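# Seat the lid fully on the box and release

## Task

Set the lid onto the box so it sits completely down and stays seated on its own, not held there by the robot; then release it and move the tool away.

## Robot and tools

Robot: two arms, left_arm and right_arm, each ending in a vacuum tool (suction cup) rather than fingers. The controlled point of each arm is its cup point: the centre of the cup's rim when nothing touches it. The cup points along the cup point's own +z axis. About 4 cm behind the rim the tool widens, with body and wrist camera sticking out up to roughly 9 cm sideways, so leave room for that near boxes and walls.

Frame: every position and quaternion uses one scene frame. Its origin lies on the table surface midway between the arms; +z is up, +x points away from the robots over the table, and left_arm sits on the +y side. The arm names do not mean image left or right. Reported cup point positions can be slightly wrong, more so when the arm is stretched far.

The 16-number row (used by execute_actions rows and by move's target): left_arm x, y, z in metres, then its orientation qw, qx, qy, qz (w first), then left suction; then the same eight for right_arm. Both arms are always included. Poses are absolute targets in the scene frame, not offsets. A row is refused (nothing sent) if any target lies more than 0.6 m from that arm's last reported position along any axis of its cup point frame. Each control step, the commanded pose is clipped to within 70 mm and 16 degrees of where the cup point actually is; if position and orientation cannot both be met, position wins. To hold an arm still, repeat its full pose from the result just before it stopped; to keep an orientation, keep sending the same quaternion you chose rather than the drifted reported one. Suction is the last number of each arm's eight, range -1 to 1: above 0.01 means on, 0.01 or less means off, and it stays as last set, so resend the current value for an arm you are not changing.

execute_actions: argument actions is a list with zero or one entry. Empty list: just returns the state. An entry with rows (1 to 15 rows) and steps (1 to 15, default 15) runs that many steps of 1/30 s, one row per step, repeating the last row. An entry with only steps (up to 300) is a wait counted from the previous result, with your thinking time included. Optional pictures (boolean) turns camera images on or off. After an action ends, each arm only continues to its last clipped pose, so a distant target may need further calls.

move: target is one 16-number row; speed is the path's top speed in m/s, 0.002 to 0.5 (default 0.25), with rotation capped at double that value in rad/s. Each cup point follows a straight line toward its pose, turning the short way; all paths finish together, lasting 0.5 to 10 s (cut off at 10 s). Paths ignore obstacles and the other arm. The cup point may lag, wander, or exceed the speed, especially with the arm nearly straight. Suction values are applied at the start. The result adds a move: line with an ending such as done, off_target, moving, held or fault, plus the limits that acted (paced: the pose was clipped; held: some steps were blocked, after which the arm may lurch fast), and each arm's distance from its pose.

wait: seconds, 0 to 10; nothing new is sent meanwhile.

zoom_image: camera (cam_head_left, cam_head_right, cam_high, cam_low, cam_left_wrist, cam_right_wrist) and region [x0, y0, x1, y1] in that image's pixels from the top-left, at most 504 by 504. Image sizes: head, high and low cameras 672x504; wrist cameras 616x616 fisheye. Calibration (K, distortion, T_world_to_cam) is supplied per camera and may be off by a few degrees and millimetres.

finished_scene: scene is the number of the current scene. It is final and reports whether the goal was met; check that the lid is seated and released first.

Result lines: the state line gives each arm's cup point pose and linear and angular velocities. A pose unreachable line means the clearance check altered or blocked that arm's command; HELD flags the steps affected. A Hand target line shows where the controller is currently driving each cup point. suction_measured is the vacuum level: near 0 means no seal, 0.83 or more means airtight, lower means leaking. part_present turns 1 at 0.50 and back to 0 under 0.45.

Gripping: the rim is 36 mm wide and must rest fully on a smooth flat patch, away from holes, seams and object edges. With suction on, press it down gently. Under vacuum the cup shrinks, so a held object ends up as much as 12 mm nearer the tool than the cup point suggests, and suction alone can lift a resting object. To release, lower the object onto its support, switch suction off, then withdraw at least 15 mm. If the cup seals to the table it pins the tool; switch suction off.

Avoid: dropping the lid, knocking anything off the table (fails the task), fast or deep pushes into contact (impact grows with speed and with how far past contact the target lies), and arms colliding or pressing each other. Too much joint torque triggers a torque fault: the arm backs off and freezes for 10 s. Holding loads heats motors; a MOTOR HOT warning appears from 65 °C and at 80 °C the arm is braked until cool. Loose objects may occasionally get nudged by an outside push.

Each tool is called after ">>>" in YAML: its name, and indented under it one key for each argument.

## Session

>>> execute_actions:
  actions: []

Scene clock: 0.00 s of 5000.00 s.
left_arm: end_effector_position=(+0.3431, +0.2603, +0.2434) suction_measured=0.00 part_present=0 end_effector_quat_wxyz=(-0.000, -0.241, +0.970, -0.001) end_effector_velocity=(-0.000, -0.001, -0.000) end_effector_angular_velocity=(+0.000, +0.000, -0.002) | right_arm: end_effector_position=(+0.3431, -0.3501, +0.2433) suction_measured=0.00 part_present=0 end_effector_quat_wxyz=(-0.001, +0.172, +0.985, +0.001) end_effector_velocity=(+0.000, +0.000, -0.000) end_effector_angular_velocity=(-0.001, +0.000, -0.001)
Joint positions: left_arm=[-0.002 -0.246 -0.     0.923 -0.002  1.169  1.83 ] | right_arm=[ 0.    -0.248  0.002  0.921  0.003  1.17   2.878]
Joint velocities: left_arm=[-0.001 -0.    -0.001 -0.    -0.     0.    -0.   ] | right_arm=[ 0.     0.001  0.     0.    -0.    -0.     0.002]
Motor temperatures (°C, as the motors report them): left_arm=[37 34 38 40 33 39 36] | right_arm=[35 37 41 37 42 38 36]
Hand target (left_arm): +0.343, +0.260, +0.243; -0.000, -0.242, +0.970, -0.001
Hand target (right_arm): +0.343, -0.350, +0.243; -0.001, +0.172, +0.985, +0.001
camera_calibration (this result's frames):
cam_left_wrist: T_world_to_cam=[[0.471516, -0.879196, 0.0684658, 0.0631552], [-0.795701, -0.390694, 0.462838, 0.283569], [-0.380176, -0.272713, -0.883795, 0.500002], [0, 0, 0, 1]] pos_world=[0.385946, 0.302672, 0.306329]
cam_right_wrist: T_world_to_cam=[[-0.341431, -0.936488, 0.0800941, -0.236987], [-0.843238, 0.342843, 0.414014, 0.334509], [-0.415179, 0.0738191, -0.90674, 0.471905], [0, 0, 0, 1]] pos_world=[0.397081, -0.371455, 0.308385]

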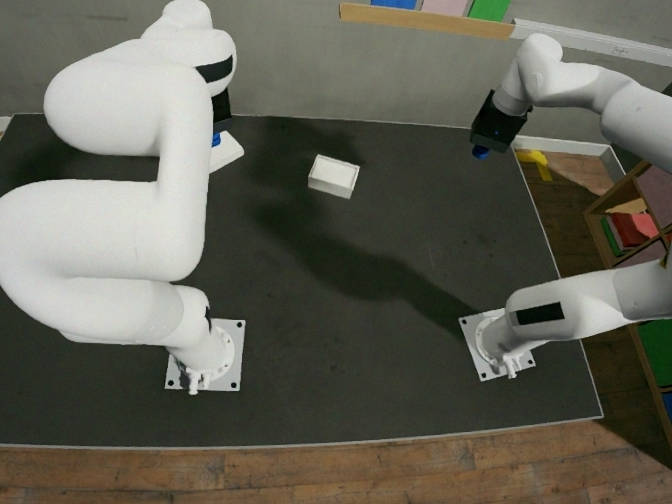

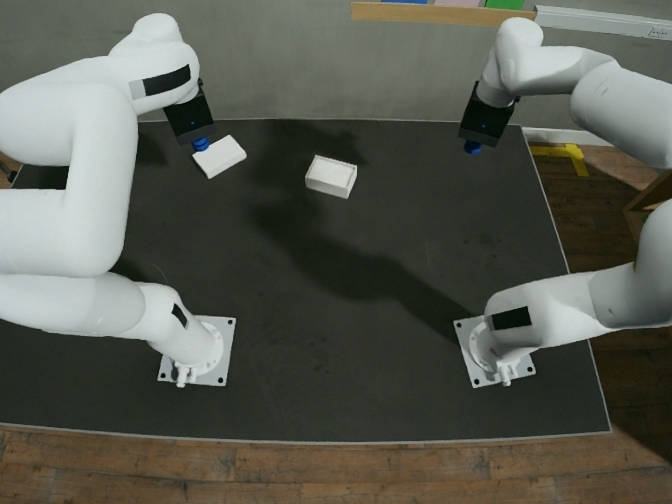

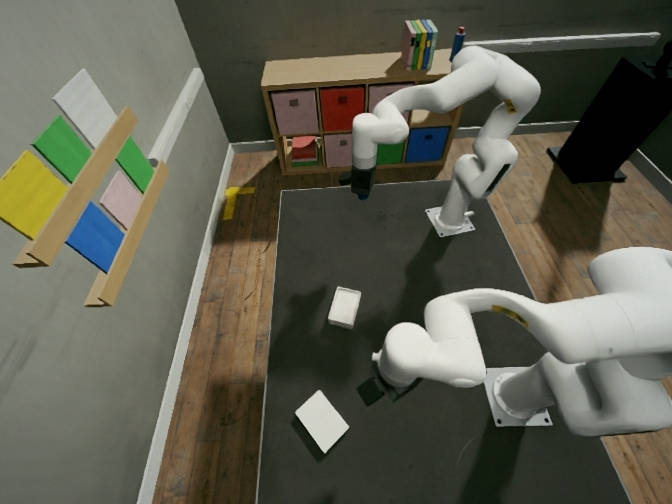

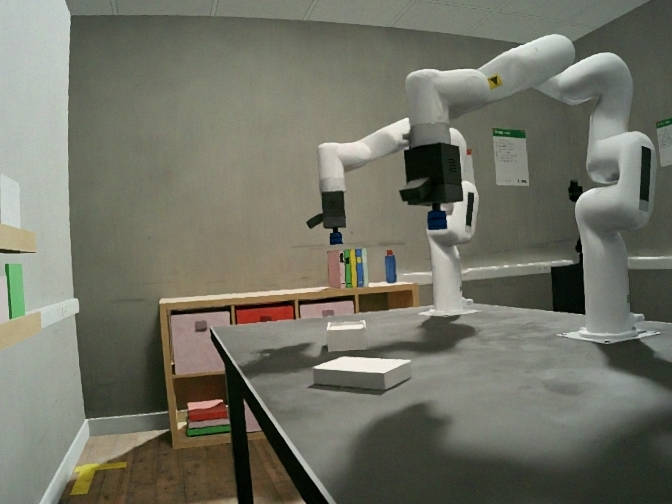

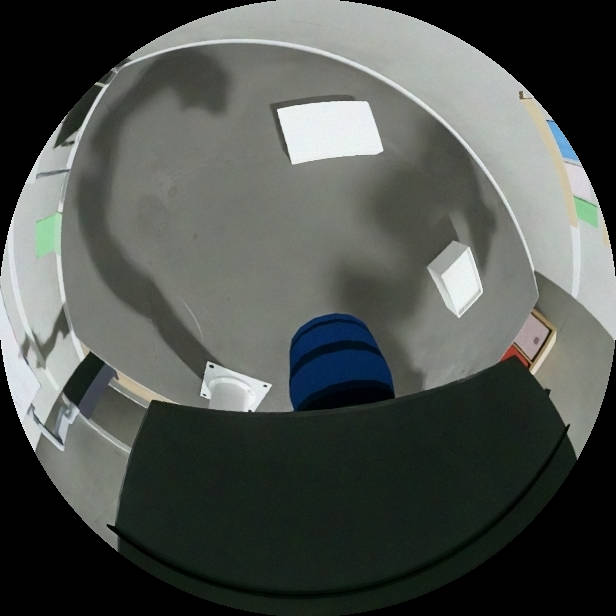

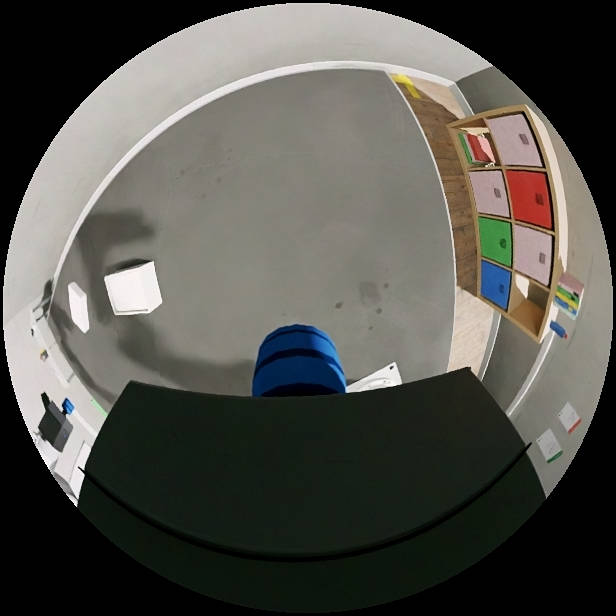

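>>> move:
  target: [0.525,0.325,0.12,0,-0.3665,0.9304,0,0, 0.3431,-0.3501,0.2433,0,0.172,0.985,0,0]
  speed: 0.4

Scene clock: 19.50 s of 5000.00 s.
left_arm: end_effector_position=(+0.5249, +0.3247, +0.1199) suction_measured=0.00 part_present=0 end_effector_quat_wxyz=(+0.001, -0.367, +0.930, -0.000) end_effector_velocity=(-0.000, +0.000, -0.004) end_effector_angular_velocity=(-0.001, +0.010, +0.001) | right_arm: end_effector_position=(+0.3431, -0.3501, +0.2433) suction_measured=0.00 part_present=0 end_effector_quat_wxyz=(-0.000, +0.172, +0.985, -0.000) end_effector_velocity=(+0.000, +0.000, -0.000) end_effector_angular_velocity=(+0.001, +0.000, +0.001)
Joint positions: left_arm=[ 0.069  0.474  0.06   1.455 -0.033  0.98   1.709] | right_arm=[ 0.    -0.249  0.003  0.92   0.001  1.169  2.881]
Joint velocities: left_arm=[ 0.001  0.011  0.     0.008 -0.001  0.007 -0.   ] | right_arm=[ 0.     0.001 -0.001  0.     0.001 -0.001 -0.002]
Motor temperatures (°C, as the motors report them): left_arm=[37 34 38 44 33 39 36] | right_arm=[35 38 41 42 42 38 36]
Hand target (left_arm): +0.525, +0.325, +0.119; +0.000, -0.367, +0.930, -0.000
Hand target (right_arm): +0.343, -0.350, +0.243; -0.000, +0.172, +0.985, -0.000
Off the commanded pose (left_arm): 0.000 m, 0 deg.
Off the commanded pose (right_arm): 0.000 m, 0 deg.
After step 90, 15.27 s passed at rest.
move: done; limits=paced
camera_calibration (this result's frames):
cam_left_wrist: T_world_to_cam=[[0.68356, -0.726711, 0.0680996, -0.118359], [-0.667532, -0.584694, 0.461014, 0.506454], [-0.295206, -0.360589, -0.884776, 0.461592], [0, 0, 0, 1]] pos_world=[0.555245, 0.376553, 0.182983]
cam_right_wrist: T_world_to_cam=[[-0.342325, -0.936044, 0.0814573, -0.236819], [-0.843584, 0.344368, 0.412039, 0.335658], [-0.413738, 0.0723351, -0.907518, 0.471128], [0, 0, 0, 1]] pos_world=[0.39701, -0.371342, 0.308543]

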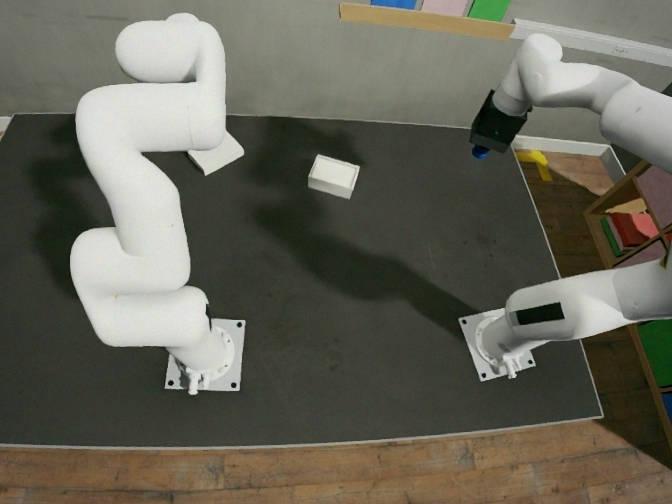

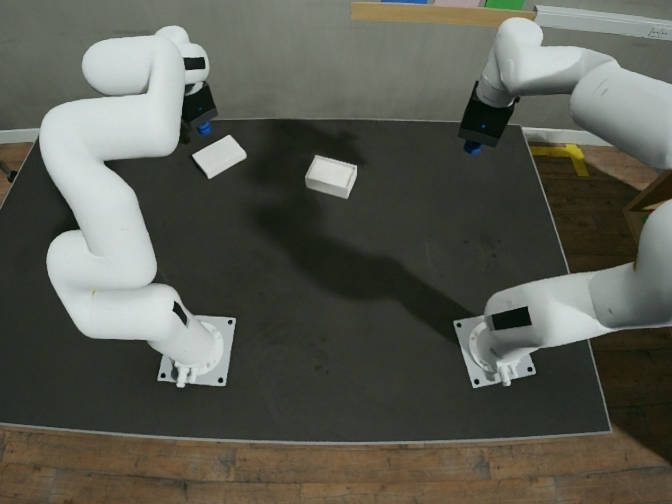

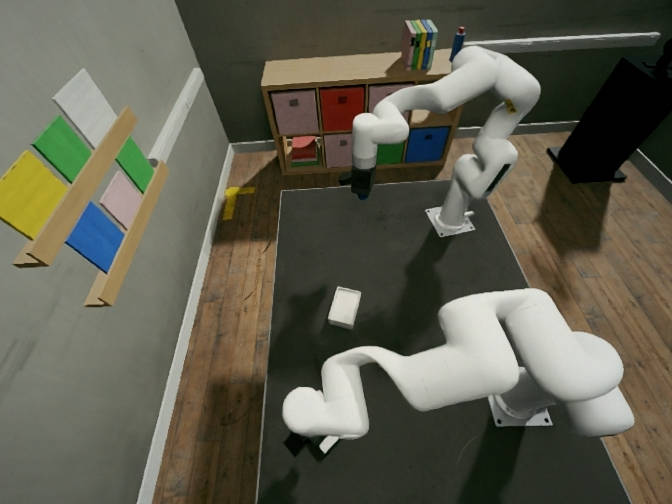

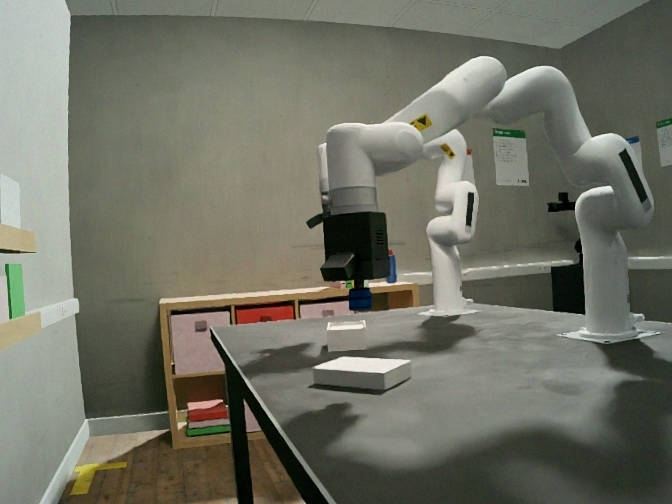

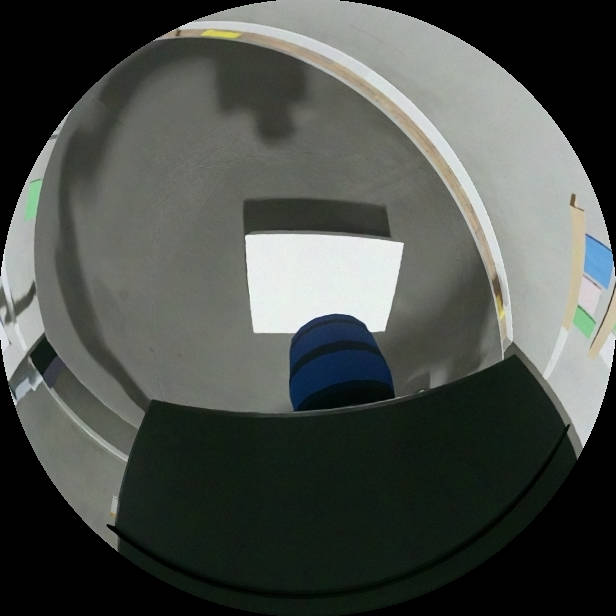

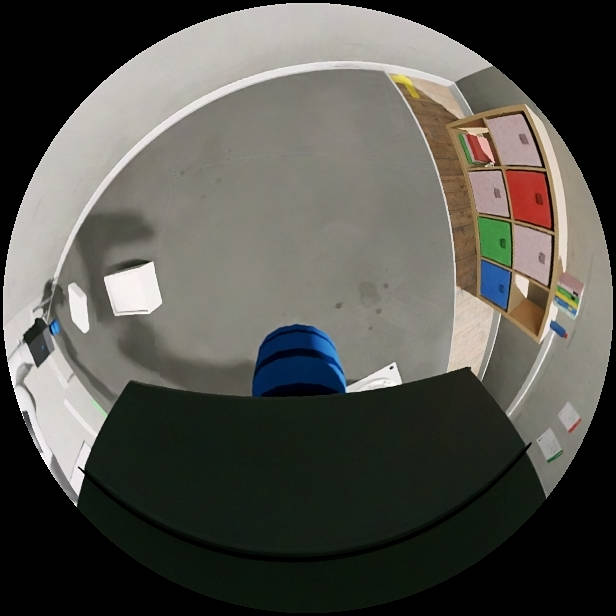

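>>> move:
  target: [0.521,0.316,0.022,0,-0.3665,0.9304,0,1, 0.3431,-0.3501,0.2433,0,0.172,0.985,0,0]
  speed: 0.1

>>> move:
  target: [0.325,0.005,0.14,0,0.1478,0.989,0,1, 0.3431,-0.3501,0.2433,0,0.172,0.985,0,0]
  speed: 0.3

>>> zoom_image:
  camera: "cam_left_wrist"
  region: [110, 80, 530, 300]

Scene clock: 26.30 s of 5000.00 s.
left_arm: end_effector_position=(+0.5212, +0.3162, +0.0225) suction_measured=0.93 part_present=1 end_effector_quat_wxyz=(+0.001, -0.367, +0.930, -0.000) end_effector_velocity=(-0.001, +0.001, -0.002) end_effector_angular_velocity=(+0.001, +0.002, -0.000) | right_arm: end_effector_position=(+0.3431, -0.3501, +0.2433) suction_measured=0.00 part_present=0 end_effector_quat_wxyz=(-0.000, +0.172, +0.985, -0.000) end_effector_velocity=(+0.000, -0.000, +0.001) end_effector_angular_velocity=(+0.001, -0.001, -0.002)
Joint positions: left_arm=[ 0.061  0.616  0.05   1.374 -0.042  0.757  1.701] | right_arm=[ 0.    -0.249  0.003  0.92   0.001  1.169  2.881]
Joint velocities: left_arm=[-0.     0.002  0.001 -0.002  0.001 -0.002  0.   ] | right_arm=[-0.    -0.001 -0.001  0.     0.    -0.     0.001]
Motor temperatures (°C, as the motors report them): left_arm=[37 35 38 45 33 39 36] | right_arm=[35 38 41 43 42 38 36]
Hand target (left_arm): +0.521, +0.316, +0.022; +0.000, -0.367, +0.930, +0.000
Hand target (right_arm): +0.343, -0.350, +0.243; +0.000, +0.172, +0.985, -0.000
Off the commanded pose (left_arm): 0.001 m, 0 deg.
Off the commanded pose (right_arm): 0.000 m, 0 deg.
After step 90, 2.43 s passed at rest.
move: done
camera_calibration (this result's frames):
cam_left_wrist: T_world_to_cam=[[0.683874, -0.726437, 0.0678602, -0.115602], [-0.66722, -0.585062, 0.460999, 0.543882], [-0.295184, -0.360543, -0.884802, 0.371256], [0, 0, 0, 1]] pos_world=[0.551534, 0.368081, 0.0856039]
cam_right_wrist: T_world_to_cam=[[-0.342323, -0.936045, 0.0814522, -0.236818], [-0.843588, 0.344364, 0.412035, 0.335659], [-0.413732, 0.0723366, -0.90752, 0.471128], [0, 0, 0, 1]] pos_world=[0.397011, -0.371341, 0.308545]

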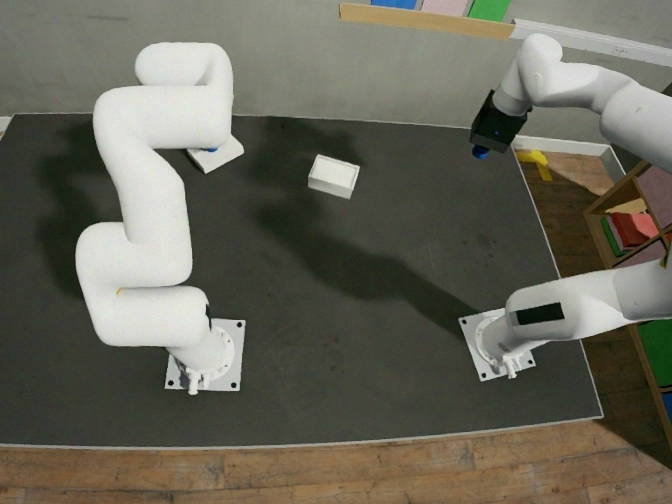

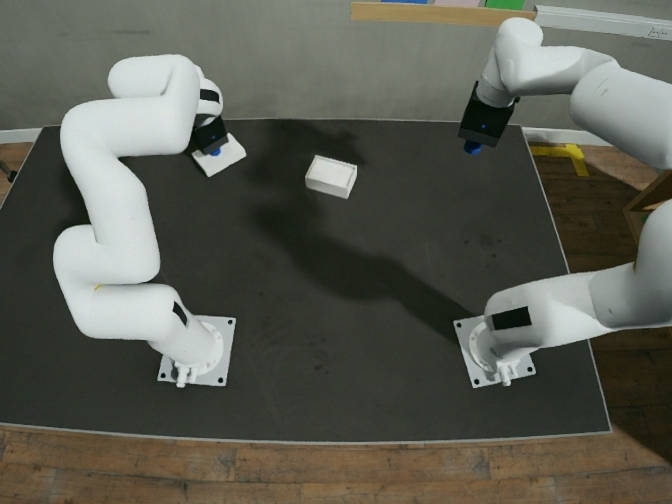

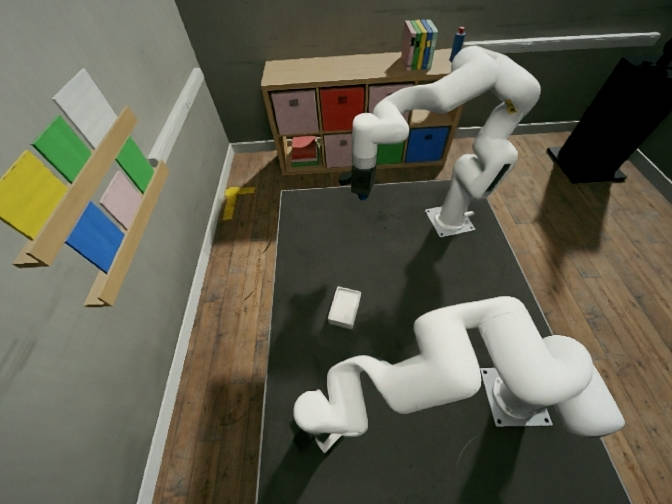

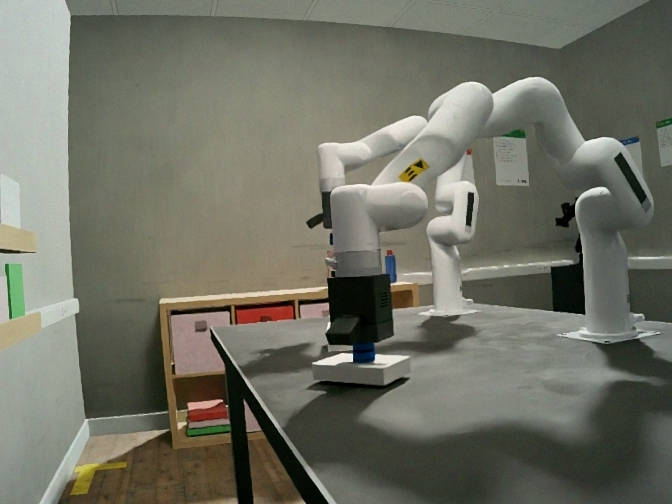

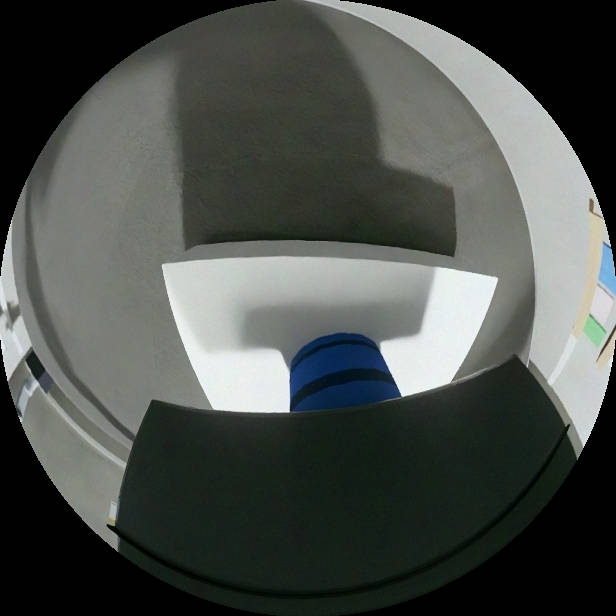

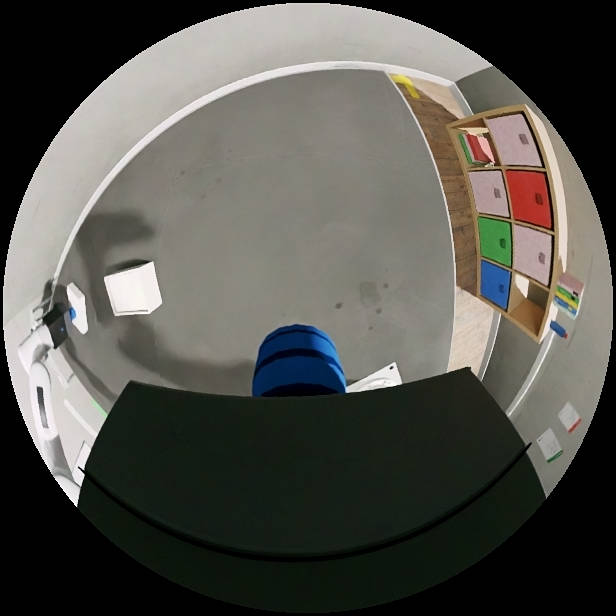

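Scene clock: 28.47 s of 5000.00 s.
left_arm: end_effector_position=(+0.3248, +0.0059, +0.1401) suction_measured=0.99 part_present=1 end_effector_quat_wxyz=(-0.001, +0.147, +0.989, -0.000) end_effector_velocity=(-0.002, -0.003, +0.001) end_effector_angular_velocity=(-0.001, +0.001, -0.009) | right_arm: end_effector_position=(+0.3431, -0.3501, +0.2433) suction_measured=0.00 part_present=0 end_effector_quat_wxyz=(-0.000, +0.172, +0.985, +0.000) end_effector_velocity=(-0.000, +0.000, -0.001) end_effector_angular_velocity=(+0.001, +0.001, +0.002)
Joint positions: left_arm=[-0.275  0.093 -0.309  0.977  0.035  0.89   2.009] | right_arm=[ 0.    -0.249  0.003  0.92   0.001  1.169  2.881]
Joint velocities: left_arm=[-0.004 -0.001 -0.004  0.003 -0.002  0.004  0.002] | right_arm=[ 0.     0.001  0.    -0.     0.001 -0.001 -0.002]
Motor temperatures (°C, as the motors report them): left_arm=[37 35 38 45 33 39 36] | right_arm=[35 38 41 43 42 38 36]
Hand target (left_arm): +0.324, +0.005, +0.141; -0.001, +0.148, +0.989, -0.000
Hand target (right_arm): +0.343, -0.350, +0.243; +0.000, +0.172, +0.985, -0.000
Off the commanded pose (left_arm): 0.001 m, 0 deg.
Off the commanded pose (right_arm): 0.000 m, 0 deg.
move: done
camera_calibration (this result's frames):
cam_left_wrist: T_world_to_cam=[[-0.284906, -0.956141, 0.0679917, 0.10135], [-0.839636, 0.28315, 0.463505, 0.227576], [-0.462428, 0.0749672, -0.883482, 0.35705], [0, 0, 0, 1]] pos_world=[0.385066, 0.00569931, 0.203074]
cam_right_wrist: T_world_to_cam=[[-0.342323, -0.936045, 0.0814521, -0.236818], [-0.843588, 0.344364, 0.412035, 0.335659], [-0.413732, 0.0723368, -0.90752, 0.471129], [0, 0, 0, 1]] pos_world=[0.397011, -0.371341, 0.308545]

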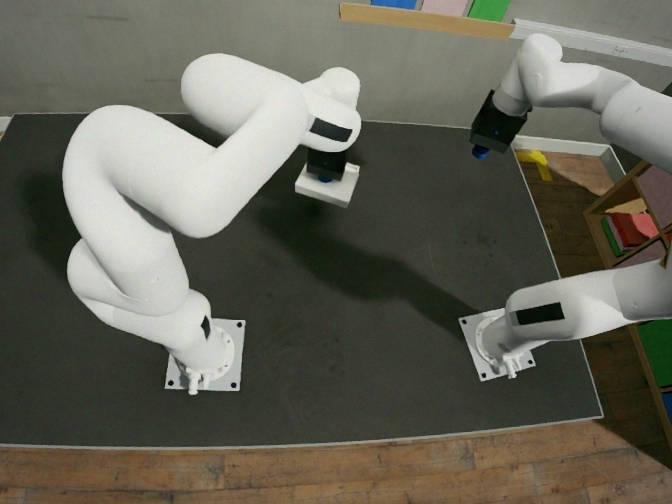

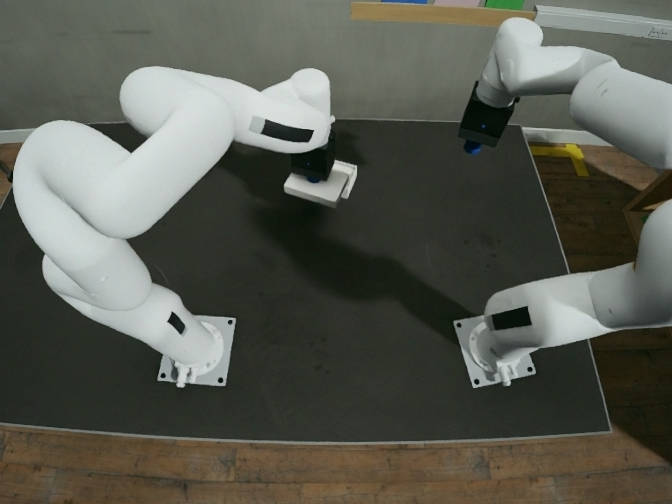

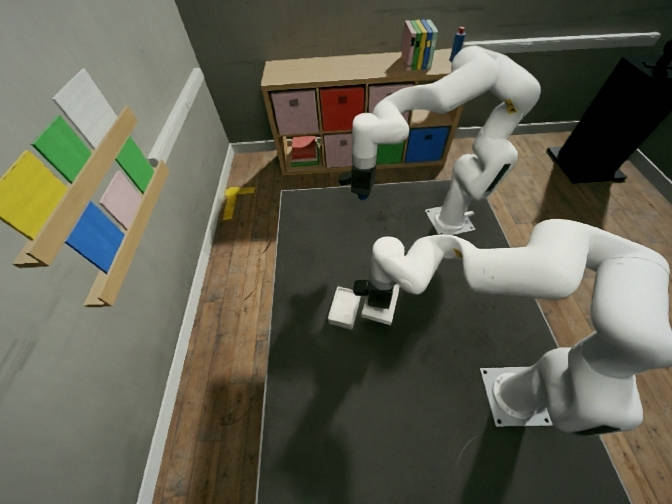

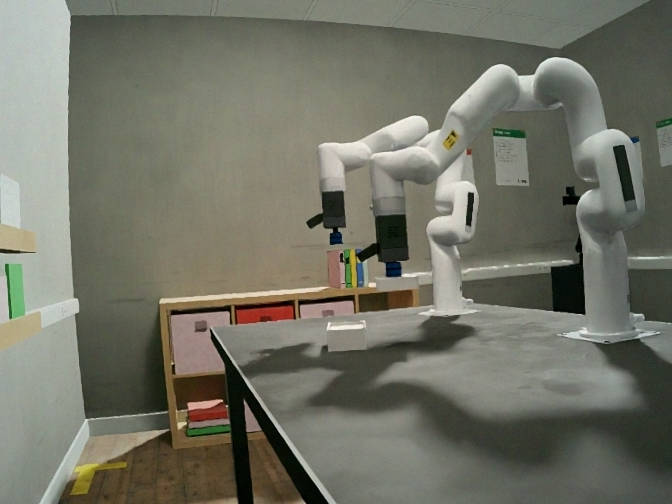

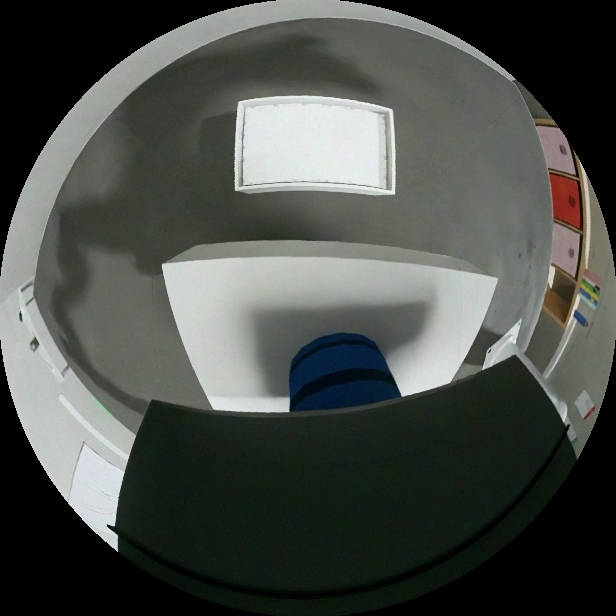

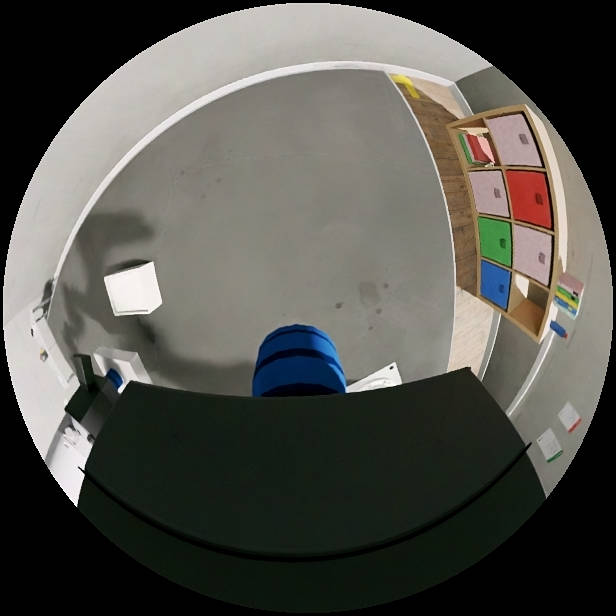

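Region (110, 80, 530, 300) of cam_left_wrist's 616x616 image, scaled by 1.200, with more detail than that image has; it fills the top 264 rows of this view, and the rest is white.

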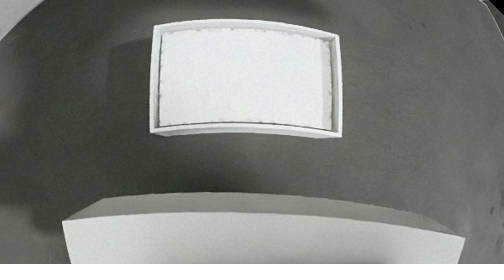

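>>> move:
  target: [0.432,-0.028,0.078,0,0.1478,0.989,0,1, 0.3431,-0.3501,0.2433,0,0.172,0.985,0,0]
  speed: 0.12

>>> zoom_image:
  camera: "cam_left_wrist"
  region: [140, 170, 520, 310]

>>> zoom_image:
  camera: "cam_low"
  region: [305, 290, 395, 360]

>>> zoom_image:
  camera: "cam_head_right"
  region: [285, 130, 385, 210]

>>> zoom_image:
  camera: "cam_head_left"
  region: [285, 130, 385, 210]

Scene clock: 34.13 s of 5000.00 s.
left_arm: end_effector_position=(+0.4318, -0.0282, +0.0779) suction_measured=0.99 part_present=1 end_effector_quat_wxyz=(+0.000, +0.148, +0.989, -0.000) end_effector_velocity=(+0.001, +0.002, -0.002) end_effector_angular_velocity=(+0.004, +0.004, +0.004) | right_arm: end_effector_position=(+0.3431, -0.3501, +0.2433) suction_measured=0.00 part_present=0 end_effector_quat_wxyz=(+0.000, +0.172, +0.985, -0.000) end_effector_velocity=(-0.000, -0.000, -0.000) end_effector_angular_velocity=(-0.001, +0.001, -0.000)
Joint positions: left_arm=[-0.299  0.523 -0.255  1.381  0.164  0.878  1.989] | right_arm=[ 0.    -0.249  0.003  0.92   0.001  1.169  2.881]
Joint velocities: left_arm=[ 0.     0.005  0.004  0.003  0.     0.003 -0.001] | right_arm=[-0.     0.     0.     0.    -0.     0.001  0.   ]
Motor temperatures (°C, as the motors report them): left_arm=[37 35 38 45 33 39 36] | right_arm=[35 38 41 44 42 38 36]
Hand target (left_arm): +0.432, -0.028, +0.078; +0.000, +0.148, +0.989, +0.000
Hand target (right_arm): +0.343, -0.350, +0.243; -0.000, +0.172, +0.985, -0.000
Off the commanded pose (left_arm): 0.000 m, 0 deg.
Off the commanded pose (right_arm): 0.000 m, 0 deg.
After step 90, 1.13 s passed at rest.
move: done
camera_calibration (this result's frames):
cam_left_wrist: T_world_to_cam=[[-0.287516, -0.955406, 0.0673364, 0.104671], [-0.840031, 0.285318, 0.461456, 0.356273], [-0.46009, 0.076111, -0.884604, 0.353206], [0, 0, 0, 1]] pos_world=[0.491882, -0.0285311, 0.140995]
cam_right_wrist: T_world_to_cam=[[-0.342323, -0.936045, 0.0814522, -0.236818], [-0.843588, 0.344364, 0.412035, 0.335659], [-0.413732, 0.0723367, -0.90752, 0.471129], [0, 0, 0, 1]] pos_world=[0.397011, -0.371341, 0.308545]

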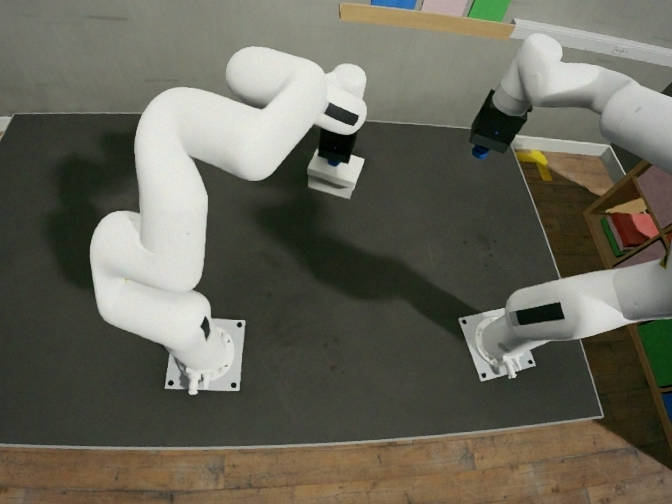

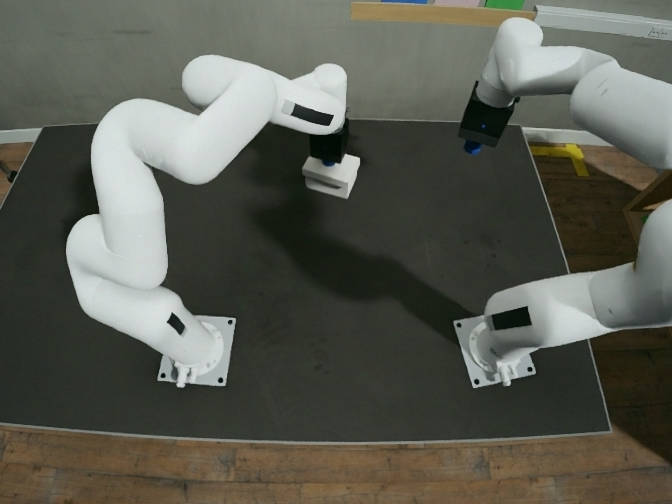

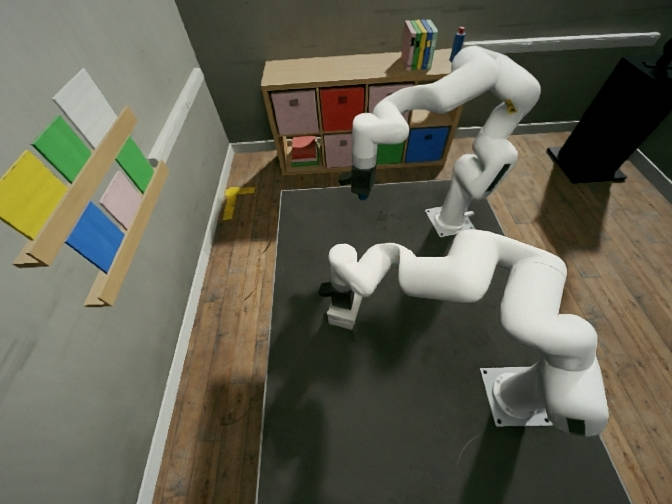

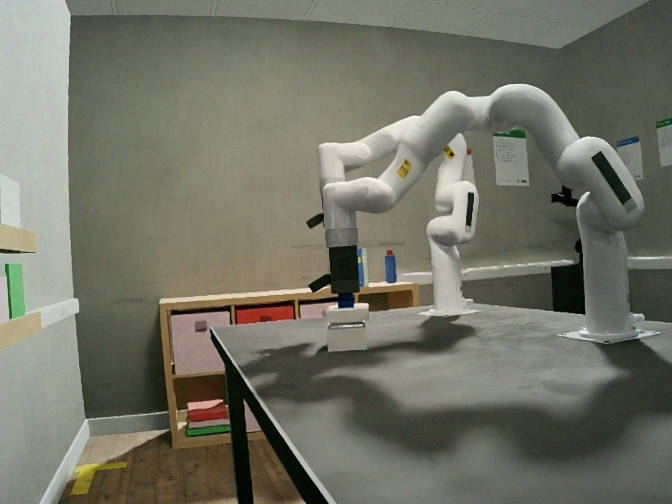

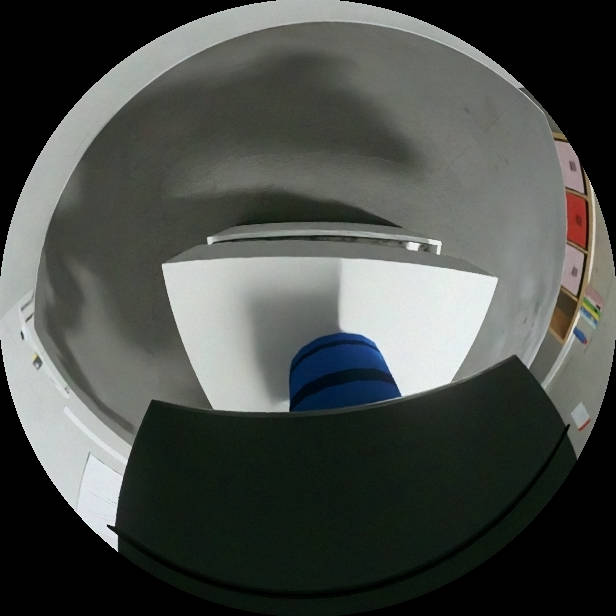

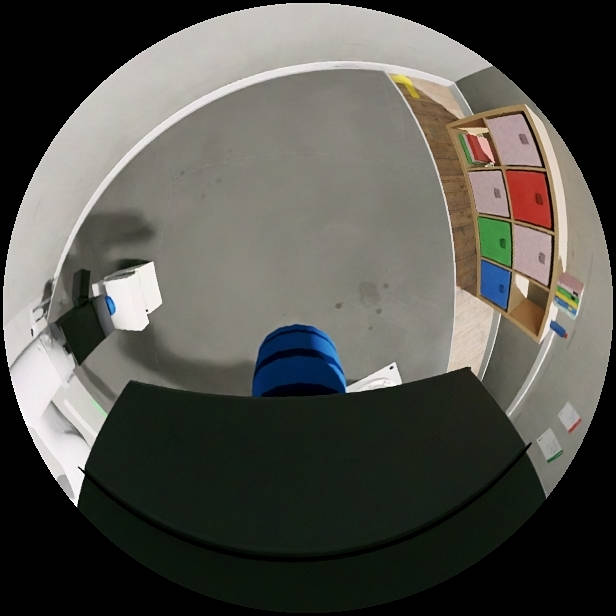

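Region (140, 170, 520, 310) of cam_left_wrist's 616x616 image, scaled by 1.326, with more detail than that image has; it fills the top 186 rows of this view, and the rest is white.

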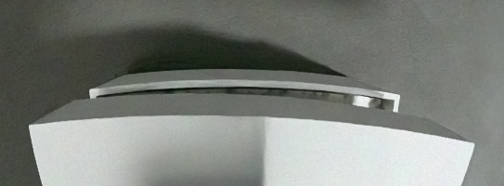

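Region (305, 290, 395, 360) of cam_low's 672x504 image, scaled by 5.600, with more detail than that image has.

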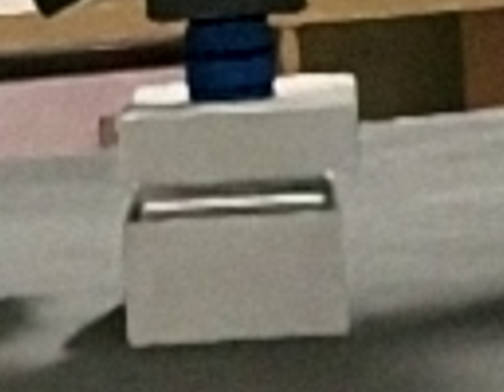

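Region (285, 130, 385, 210) of cam_head_right's 672x504 image, scaled by 5.040, with more detail than that image has; it fills the top 403 rows of this view, and the rest is white.

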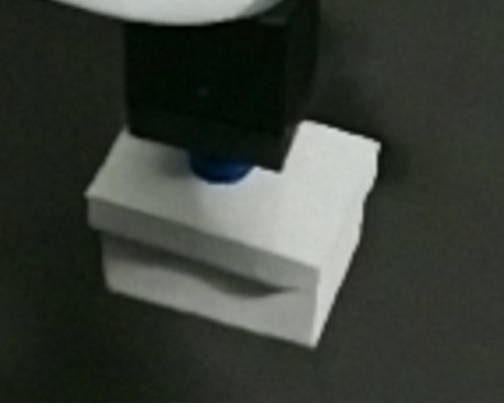

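Region (285, 130, 385, 210) of cam_head_left's 672x504 image, scaled by 5.040, with more detail than that image has; it fills the top 403 rows of this view, and the rest is white.

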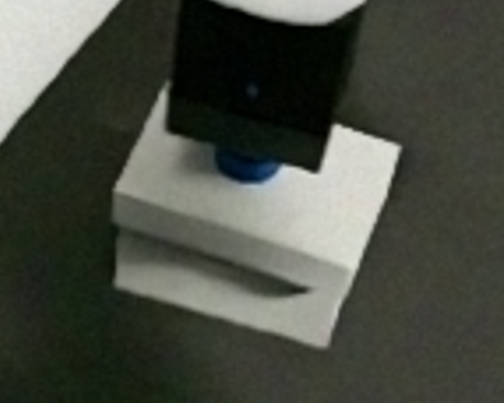

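>>> move:
  target: [0.4364,-0.0293,0.069,0,0.1331,0.9911,0,1, 0.3431,-0.3501,0.2433,0,0.172,0.985,0,0]
  speed: 0.03

>>> zoom_image:
  camera: "cam_left_wrist"
  region: [140, 170, 520, 310]

>>> zoom_image:
  camera: "cam_low"
  region: [305, 290, 395, 360]

>>> zoom_image:
  camera: "cam_head_right"
  region: [285, 130, 385, 210]

>>> zoom_image:
  camera: "cam_head_left"
  region: [285, 130, 385, 210]

Scene clock: 40.10 s of 5000.00 s.
left_arm: end_effector_position=(+0.4363, -0.0293, +0.0690) suction_measured=0.99 part_present=1 end_effector_quat_wxyz=(-0.000, +0.133, +0.991, +0.000) end_effector_velocity=(+0.002, -0.001, +0.001) end_effector_angular_velocity=(-0.001, -0.004, +0.003) | right_arm: end_effector_position=(+0.3431, -0.3501, +0.2433) suction_measured=0.00 part_present=0 end_effector_quat_wxyz=(-0.000, +0.172, +0.985, +0.000) end_effector_velocity=(+0.000, -0.001, -0.000) end_effector_angular_velocity=(+0.001, -0.000, -0.001)
Joint positions: left_arm=[-0.306  0.55  -0.245  1.398  0.167  0.868  1.961] | right_arm=[ 0.    -0.249  0.003  0.92   0.001  1.169  2.881]
Joint velocities: left_arm=[-0.001  0.001  0.001  0.004  0.002 -0.    -0.004] | right_arm=[-0.     0.001 -0.002  0.     0.001 -0.001 -0.001]
Motor temperatures (°C, as the motors report them): left_arm=[37 35 39 45 33 39 36] | right_arm=[35 38 41 44 42 38 36]
Hand target (left_arm): +0.436, -0.029, +0.069; +0.000, +0.133, +0.991, +0.000
Hand target (right_arm): +0.343, -0.350, +0.243; -0.000, +0.172, +0.985, -0.000
Off the commanded pose (left_arm): 0.000 m, 0 deg.
Off the commanded pose (right_arm): 0.000 m, 0 deg.
After step 90, 2.20 s passed at rest.
move: done
camera_calibration (this result's frames):
cam_left_wrist: T_world_to_cam=[[-0.259222, -0.963471, 0.0672835, 0.0929519], [-0.847842, 0.26037, 0.461921, 0.367188], [-0.462566, 0.0626942, -0.884365, 0.348208], [0, 0, 0, 1]] pos_world=[0.496482, -0.0278788, 0.132078]
cam_right_wrist: T_world_to_cam=[[-0.342323, -0.936045, 0.0814521, -0.236818], [-0.843588, 0.344364, 0.412035, 0.335659], [-0.413732, 0.0723368, -0.90752, 0.471129], [0, 0, 0, 1]] pos_world=[0.397011, -0.371341, 0.308545]

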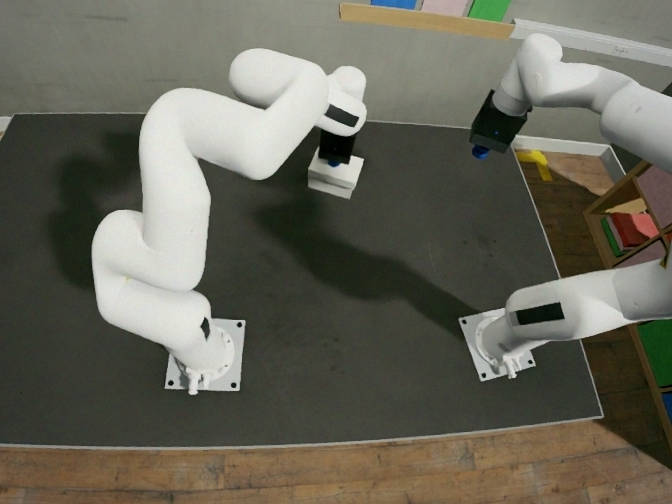

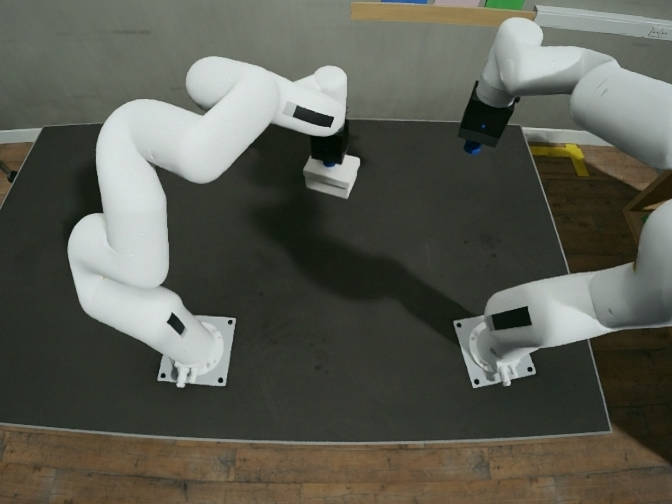

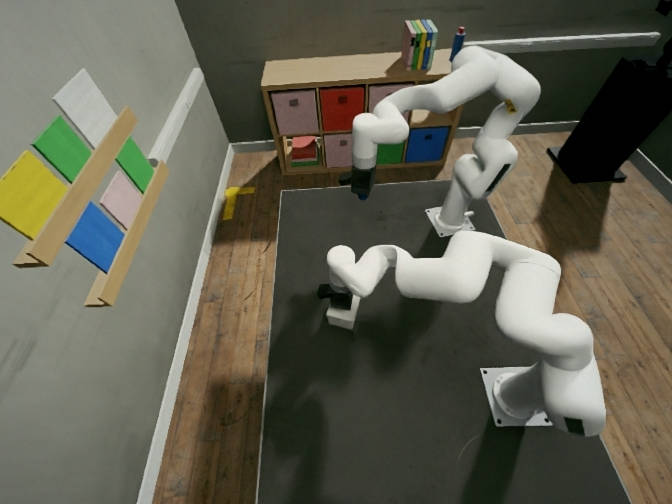

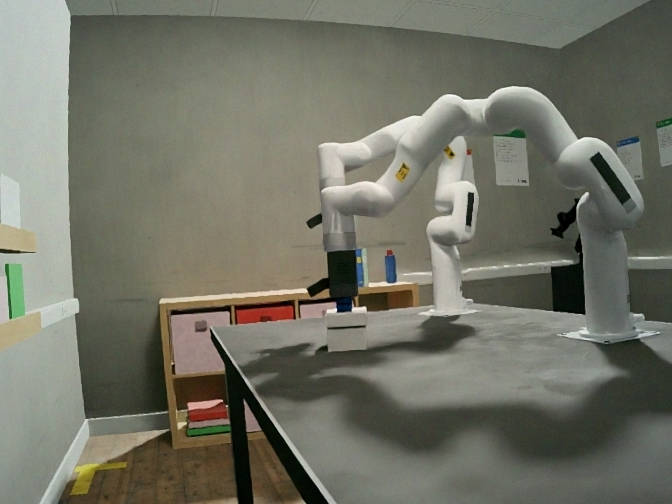

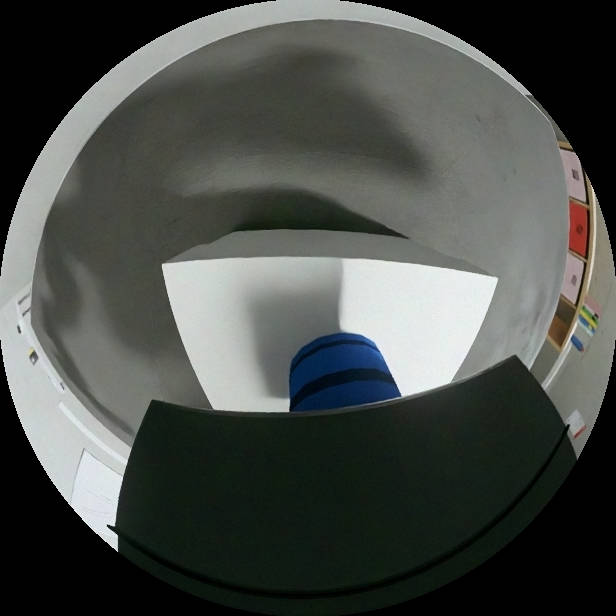

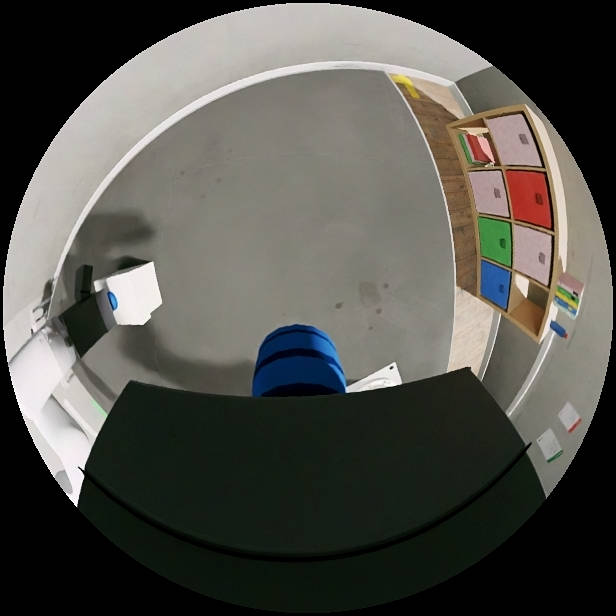

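Region (140, 170, 520, 310) of cam_left_wrist's 616x616 image, scaled by 1.326, with more detail than that image has; it fills the top 186 rows of this view, and the rest is white.

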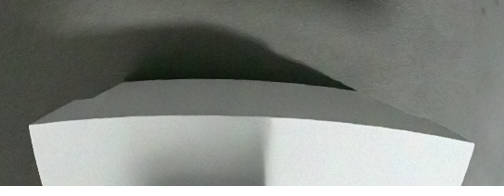

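Region (305, 290, 395, 360) of cam_low's 672x504 image, scaled by 5.600, with more detail than that image has.

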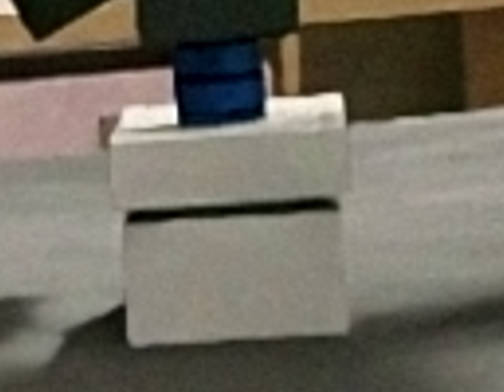

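Region (285, 130, 385, 210) of cam_head_right's 672x504 image, scaled by 5.040, with more detail than that image has; it fills the top 403 rows of this view, and the rest is white.

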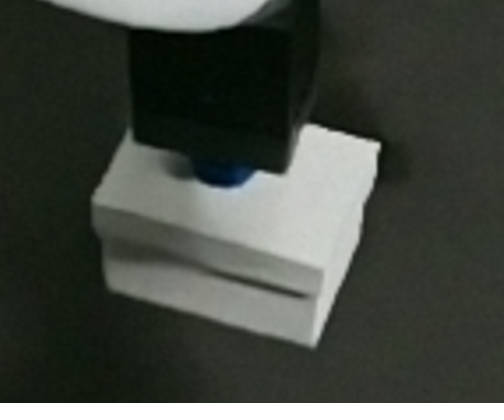

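Region (285, 130, 385, 210) of cam_head_left's 672x504 image, scaled by 5.040, with more detail than that image has; it fills the top 403 rows of this view, and the rest is white.

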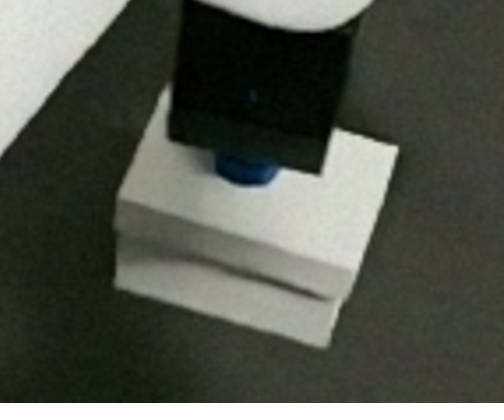

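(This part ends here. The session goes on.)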